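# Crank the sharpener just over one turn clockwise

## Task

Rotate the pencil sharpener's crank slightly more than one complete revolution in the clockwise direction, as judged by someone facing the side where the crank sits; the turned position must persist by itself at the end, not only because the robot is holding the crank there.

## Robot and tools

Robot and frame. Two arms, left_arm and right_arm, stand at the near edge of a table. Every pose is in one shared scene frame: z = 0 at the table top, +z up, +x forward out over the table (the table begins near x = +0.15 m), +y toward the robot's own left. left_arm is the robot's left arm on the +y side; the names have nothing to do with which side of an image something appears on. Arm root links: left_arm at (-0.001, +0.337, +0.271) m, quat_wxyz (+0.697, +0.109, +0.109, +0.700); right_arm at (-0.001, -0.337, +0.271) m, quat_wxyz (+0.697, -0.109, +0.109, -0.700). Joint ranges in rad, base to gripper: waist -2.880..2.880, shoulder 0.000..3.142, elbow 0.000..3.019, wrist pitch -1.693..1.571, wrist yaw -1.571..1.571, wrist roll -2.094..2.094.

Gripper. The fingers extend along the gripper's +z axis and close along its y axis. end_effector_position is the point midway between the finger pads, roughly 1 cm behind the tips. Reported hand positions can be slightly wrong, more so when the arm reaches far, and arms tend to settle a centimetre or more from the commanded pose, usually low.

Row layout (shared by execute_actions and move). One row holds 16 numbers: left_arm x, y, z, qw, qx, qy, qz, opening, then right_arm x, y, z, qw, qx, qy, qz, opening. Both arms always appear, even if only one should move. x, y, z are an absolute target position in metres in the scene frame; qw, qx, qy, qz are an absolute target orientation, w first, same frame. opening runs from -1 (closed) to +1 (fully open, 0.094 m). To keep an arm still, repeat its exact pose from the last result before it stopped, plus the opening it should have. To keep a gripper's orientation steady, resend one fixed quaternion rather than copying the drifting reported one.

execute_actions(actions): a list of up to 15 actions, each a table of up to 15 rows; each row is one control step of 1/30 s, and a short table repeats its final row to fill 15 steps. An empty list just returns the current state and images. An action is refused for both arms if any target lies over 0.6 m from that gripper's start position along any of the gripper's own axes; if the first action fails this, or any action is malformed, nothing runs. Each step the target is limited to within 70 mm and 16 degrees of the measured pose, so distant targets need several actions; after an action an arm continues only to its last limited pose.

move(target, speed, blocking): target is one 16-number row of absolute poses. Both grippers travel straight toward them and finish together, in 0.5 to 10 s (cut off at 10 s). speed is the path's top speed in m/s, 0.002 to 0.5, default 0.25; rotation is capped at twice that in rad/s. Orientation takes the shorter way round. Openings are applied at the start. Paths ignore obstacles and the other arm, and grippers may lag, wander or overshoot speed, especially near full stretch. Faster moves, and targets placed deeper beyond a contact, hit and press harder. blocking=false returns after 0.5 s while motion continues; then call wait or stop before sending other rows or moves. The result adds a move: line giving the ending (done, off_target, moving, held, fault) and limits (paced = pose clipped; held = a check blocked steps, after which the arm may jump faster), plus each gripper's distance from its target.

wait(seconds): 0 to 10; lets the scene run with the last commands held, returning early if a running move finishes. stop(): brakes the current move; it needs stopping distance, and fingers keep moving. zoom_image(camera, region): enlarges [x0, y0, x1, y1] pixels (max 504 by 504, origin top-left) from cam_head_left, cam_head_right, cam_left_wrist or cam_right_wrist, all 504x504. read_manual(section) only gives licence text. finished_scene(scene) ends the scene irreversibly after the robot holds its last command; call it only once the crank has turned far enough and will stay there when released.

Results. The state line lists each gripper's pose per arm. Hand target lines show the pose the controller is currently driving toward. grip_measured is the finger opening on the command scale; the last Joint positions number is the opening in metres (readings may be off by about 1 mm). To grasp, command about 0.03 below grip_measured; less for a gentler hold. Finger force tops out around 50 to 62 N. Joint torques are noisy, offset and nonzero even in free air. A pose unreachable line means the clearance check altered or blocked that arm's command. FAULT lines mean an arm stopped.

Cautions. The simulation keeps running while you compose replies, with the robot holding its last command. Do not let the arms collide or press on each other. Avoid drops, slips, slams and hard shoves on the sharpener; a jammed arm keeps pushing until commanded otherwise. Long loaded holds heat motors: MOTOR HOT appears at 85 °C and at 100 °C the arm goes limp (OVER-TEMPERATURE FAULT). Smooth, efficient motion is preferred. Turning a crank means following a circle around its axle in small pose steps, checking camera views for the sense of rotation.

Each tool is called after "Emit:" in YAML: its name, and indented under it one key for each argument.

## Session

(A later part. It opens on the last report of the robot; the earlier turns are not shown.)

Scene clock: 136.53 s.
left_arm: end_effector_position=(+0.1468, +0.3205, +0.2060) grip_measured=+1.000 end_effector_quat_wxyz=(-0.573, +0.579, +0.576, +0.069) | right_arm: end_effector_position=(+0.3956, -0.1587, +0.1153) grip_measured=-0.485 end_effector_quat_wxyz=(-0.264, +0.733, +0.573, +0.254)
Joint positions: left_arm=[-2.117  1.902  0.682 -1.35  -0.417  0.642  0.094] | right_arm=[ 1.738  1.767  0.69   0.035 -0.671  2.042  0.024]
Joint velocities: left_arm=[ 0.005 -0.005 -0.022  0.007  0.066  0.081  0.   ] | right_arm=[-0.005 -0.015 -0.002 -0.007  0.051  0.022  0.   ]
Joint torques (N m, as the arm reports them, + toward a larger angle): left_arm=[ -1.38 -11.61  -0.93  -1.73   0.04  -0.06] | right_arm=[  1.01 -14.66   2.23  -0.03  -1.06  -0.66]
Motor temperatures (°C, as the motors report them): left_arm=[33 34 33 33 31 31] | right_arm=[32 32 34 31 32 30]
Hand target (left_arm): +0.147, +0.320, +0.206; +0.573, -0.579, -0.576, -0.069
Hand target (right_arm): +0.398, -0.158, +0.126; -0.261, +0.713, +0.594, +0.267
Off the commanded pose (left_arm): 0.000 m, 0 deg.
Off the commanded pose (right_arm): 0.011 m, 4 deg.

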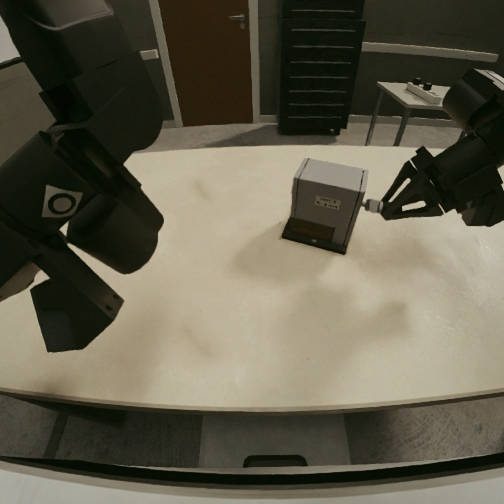

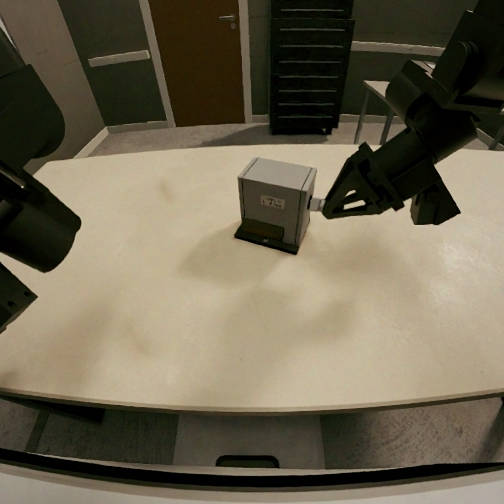

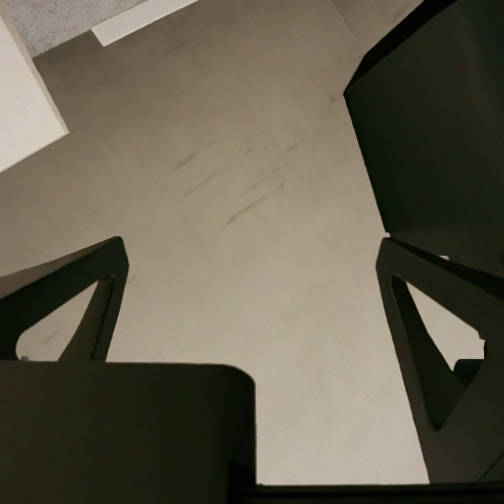

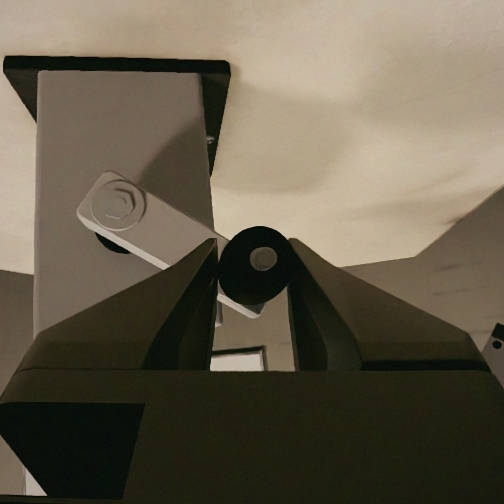

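Emit:
execute_actions:
  actions:
    - [[0.1468,0.3205,0.206,-0.573,0.579,0.576,0.069,1,0.402,-0.160,0.136,-0.262,0.712,0.595,0.266,-0.5]]
    - [[0.1468,0.3205,0.206,-0.573,0.579,0.576,0.069,1,0.413,-0.164,0.142,-0.262,0.712,0.595,0.266,-0.5]]
    - [[0.1468,0.3205,0.206,-0.573,0.579,0.576,0.069,1,0.426,-0.168,0.143,-0.262,0.712,0.595,0.266,-0.5]]
    - [[0.1468,0.3205,0.206,-0.573,0.579,0.576,0.069,1,0.440,-0.173,0.139,-0.262,0.712,0.595,0.266,-0.5]]
    - [[0.1468,0.3205,0.206,-0.573,0.579,0.576,0.069,1,0.453,-0.178,0.131,-0.262,0.712,0.595,0.266,-0.5]]
    - [[0.1468,0.3205,0.206,-0.573,0.579,0.576,0.069,1,0.464,-0.183,0.120,-0.262,0.712,0.595,0.266,-0.5]]
    - [[0.1468,0.3205,0.206,-0.573,0.579,0.576,0.069,1,0.472,-0.186,0.108,-0.262,0.712,0.595,0.266,-0.5]]
    - [[0.1468,0.3205,0.206,-0.573,0.579,0.576,0.069,1,0.477,-0.188,0.096,-0.262,0.712,0.595,0.266,-0.5]]

Emit:
move:
  target: [0.1468,0.3205,0.206,-0.573,0.579,0.576,0.069,1,0.481,-0.193,0.104,-0.262,0.712,0.595,0.266,0.4]

Scene clock: 147.90 s.
left_arm: end_effector_position=(+0.1468, +0.3205, +0.2060) grip_measured=+1.000 end_effector_quat_wxyz=(-0.573, +0.579, +0.576, +0.069) | right_arm: end_effector_position=(+0.4813, -0.1934, +0.1079) grip_measured=-0.485 end_effector_quat_wxyz=(-0.259, +0.730, +0.573, +0.265)
Joint positions: left_arm=[-2.117  1.902  0.682 -1.35  -0.417  0.642  0.094] | right_arm=[ 1.632  1.852  0.93  -0.17  -0.726  1.928  0.024]
Joint velocities: left_arm=[-0.015  0.005 -0.002 -0.012 -0.051 -0.051  0.   ] | right_arm=[-0.015  0.005  0.012  0.007 -0.066  0.037 -0.001]
Joint torques (N m, as the arm reports them, + toward a larger angle): left_arm=[ -1.43 -11.63  -0.93  -1.73   0.04  -0.05] | right_arm=[  1.41 -12.14   4.31   0.73  -0.74  -0.63]
Motor temperatures (°C, as the motors report them): left_arm=[33 34 33 33 31 31] | right_arm=[32 32 34 31 32 30]
Hand target (left_arm): +0.147, +0.320, +0.206; +0.573, -0.579, -0.576, -0.069
Hand target (right_arm): +0.477, -0.188, +0.096; -0.262, +0.712, +0.594, +0.266
Off the commanded pose (left_arm): 0.000 m, 0 deg.
Off the commanded pose (right_arm): 0.014 m, 3 deg.

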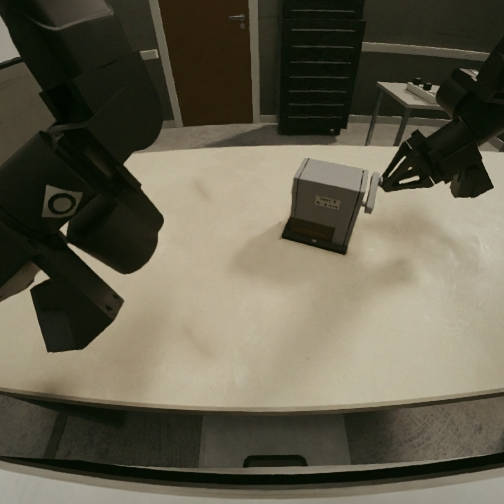

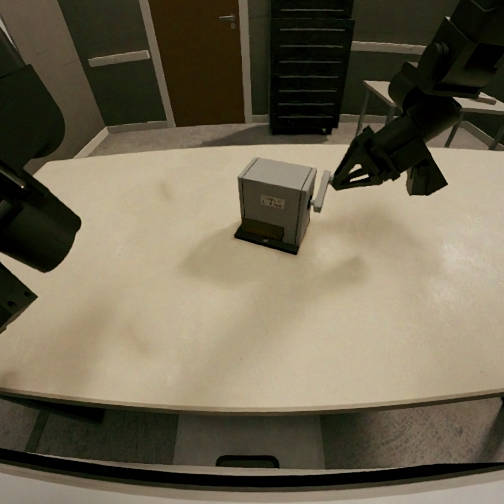

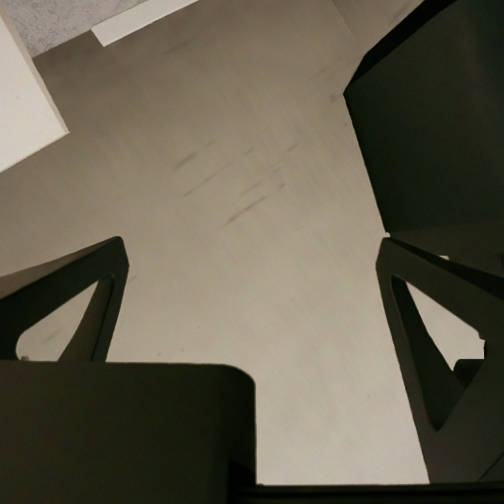

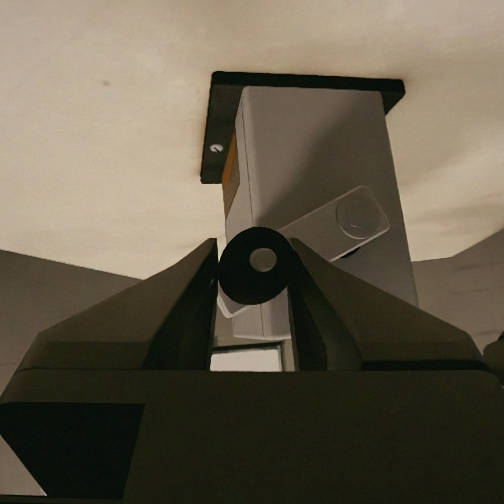

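Scene clock: 148.63 s.
left_arm: end_effector_position=(+0.1468, +0.3205, +0.2060) grip_measured=+1.000 end_effector_quat_wxyz=(-0.573, +0.579, +0.576, +0.069) | right_arm: end_effector_position=(+0.4771, -0.1929, +0.1081) grip_measured=+0.398 end_effector_quat_wxyz=(-0.260, +0.715, +0.592, +0.267)
Joint positions: left_arm=[-2.117  1.902  0.682 -1.35  -0.417  0.642  0.094] | right_arm=[ 1.632  1.852  0.93  -0.19  -0.733  1.87   0.066]
Joint velocities: left_arm=[ 0.005  0.005 -0.017 -0.017  0.007  0.066  0.   ] | right_arm=[-0.005 -0.005  0.002 -0.002 -0.066 -0.037 -0.001]
Joint torques (N m, as the arm reports them, + toward a larger angle): left_arm=[ -1.38 -11.65  -0.93  -1.74   0.05  -0.06] | right_arm=[  0.63 -13.5    4.94   0.22  -0.63  -0.15]
Motor temperatures (°C, as the motors report them): left_arm=[33 34 33 33 31 31] | right_arm=[32 32 35 31 32 30]
Hand target (left_arm): +0.147, +0.320, +0.206; +0.573, -0.579, -0.576, -0.069
Hand target (right_arm): +0.481, -0.193, +0.104; -0.262, +0.712, +0.595, +0.266
Off the commanded pose (left_arm): 0.000 m, 0 deg.
Off the commanded pose (right_arm): 0.006 m, 1 deg.
move: done

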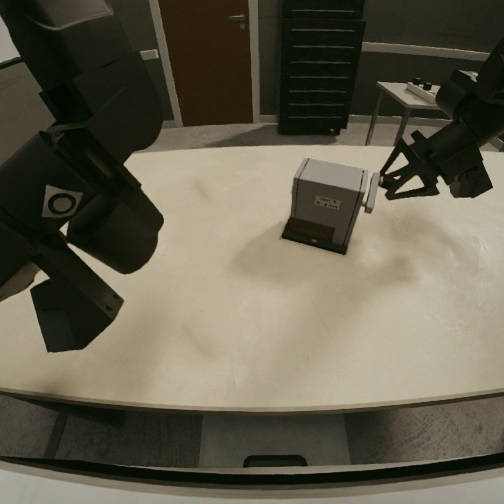

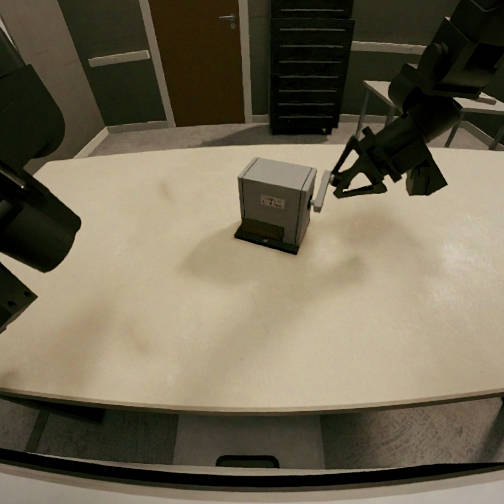

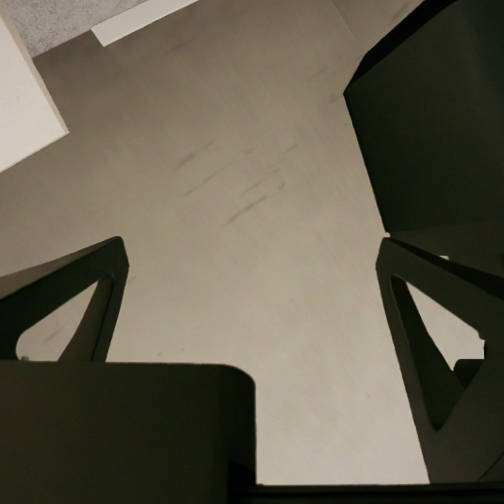

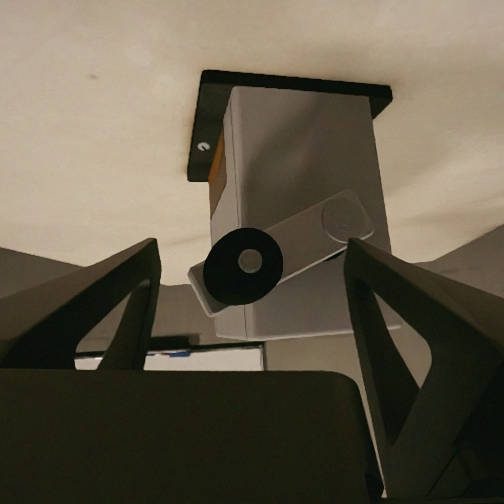

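Emit:
move:
  target: [0.1468,0.3205,0.206,-0.573,0.579,0.576,0.069,1,0.47,-0.26,0.16,-0.262,0.712,0.595,0.266,0.4]

Emit:
finished_scene:
  scene: 1

Scene clock: 153.77 s.
left_arm: end_effector_position=(+0.1468, +0.3205, +0.2060) grip_measured=+1.000 end_effector_quat_wxyz=(-0.573, +0.579, +0.576, +0.069) | right_arm: end_effector_position=(+0.4669, -0.2625, +0.1537) grip_measured=+0.398 end_effector_quat_wxyz=(-0.263, +0.719, +0.587, +0.262)
Joint positions: left_arm=[-2.117  1.902  0.682 -1.35  -0.417  0.642  0.094] | right_arm=[ 1.475  1.73   0.918 -0.446 -0.79   1.678  0.066]
Joint velocities: left_arm=[-0.005 -0.015  0.002  0.012  0.007  0.007  0.   ] | right_arm=[-0.015 -0.005 -0.017  0.012 -0.007 -0.037 -0.   ]
Joint torques (N m, as the arm reports them, + toward a larger angle): left_arm=[ -1.39 -11.63  -0.93  -1.73   0.04  -0.05] | right_arm=[  0.57 -15.12   4.45   0.    -0.62  -0.13]
Motor temperatures (°C, as the motors report them): left_arm=[33 34 33 33 31 31] | right_arm=[32 32 35 31 32 30]
Hand target (left_arm): +0.147, +0.320, +0.206; +0.573, -0.579, -0.576, -0.069
Hand target (right_arm): +0.469, -0.260, +0.160; -0.262, +0.712, +0.595, +0.266
Off the commanded pose (left_arm): 0.000 m, 0 deg.
Off the commanded pose (right_arm): 0.007 m, 1 deg.
move: done

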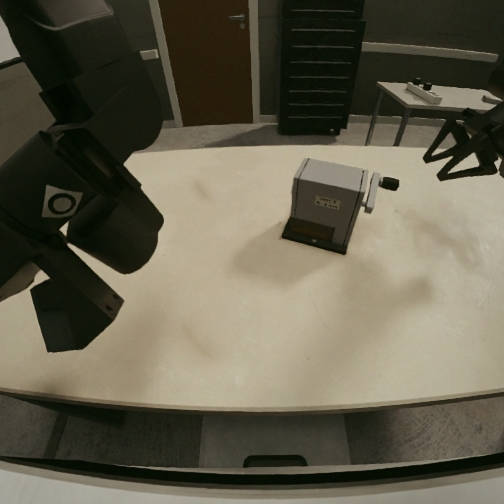

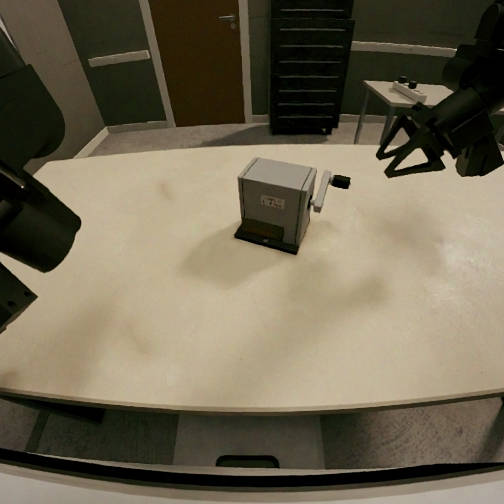

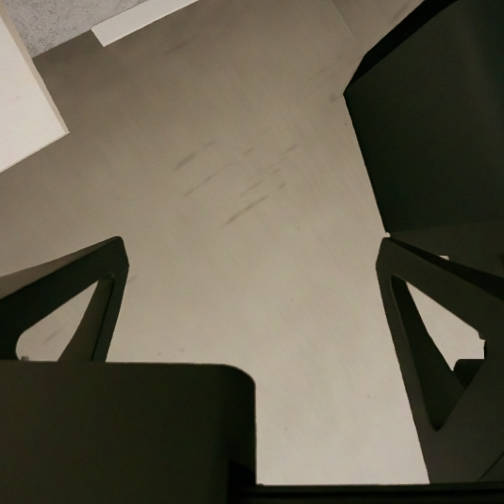

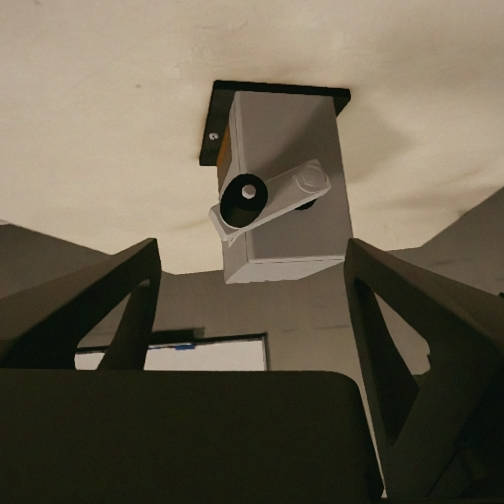

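The scene is finished: the task was done.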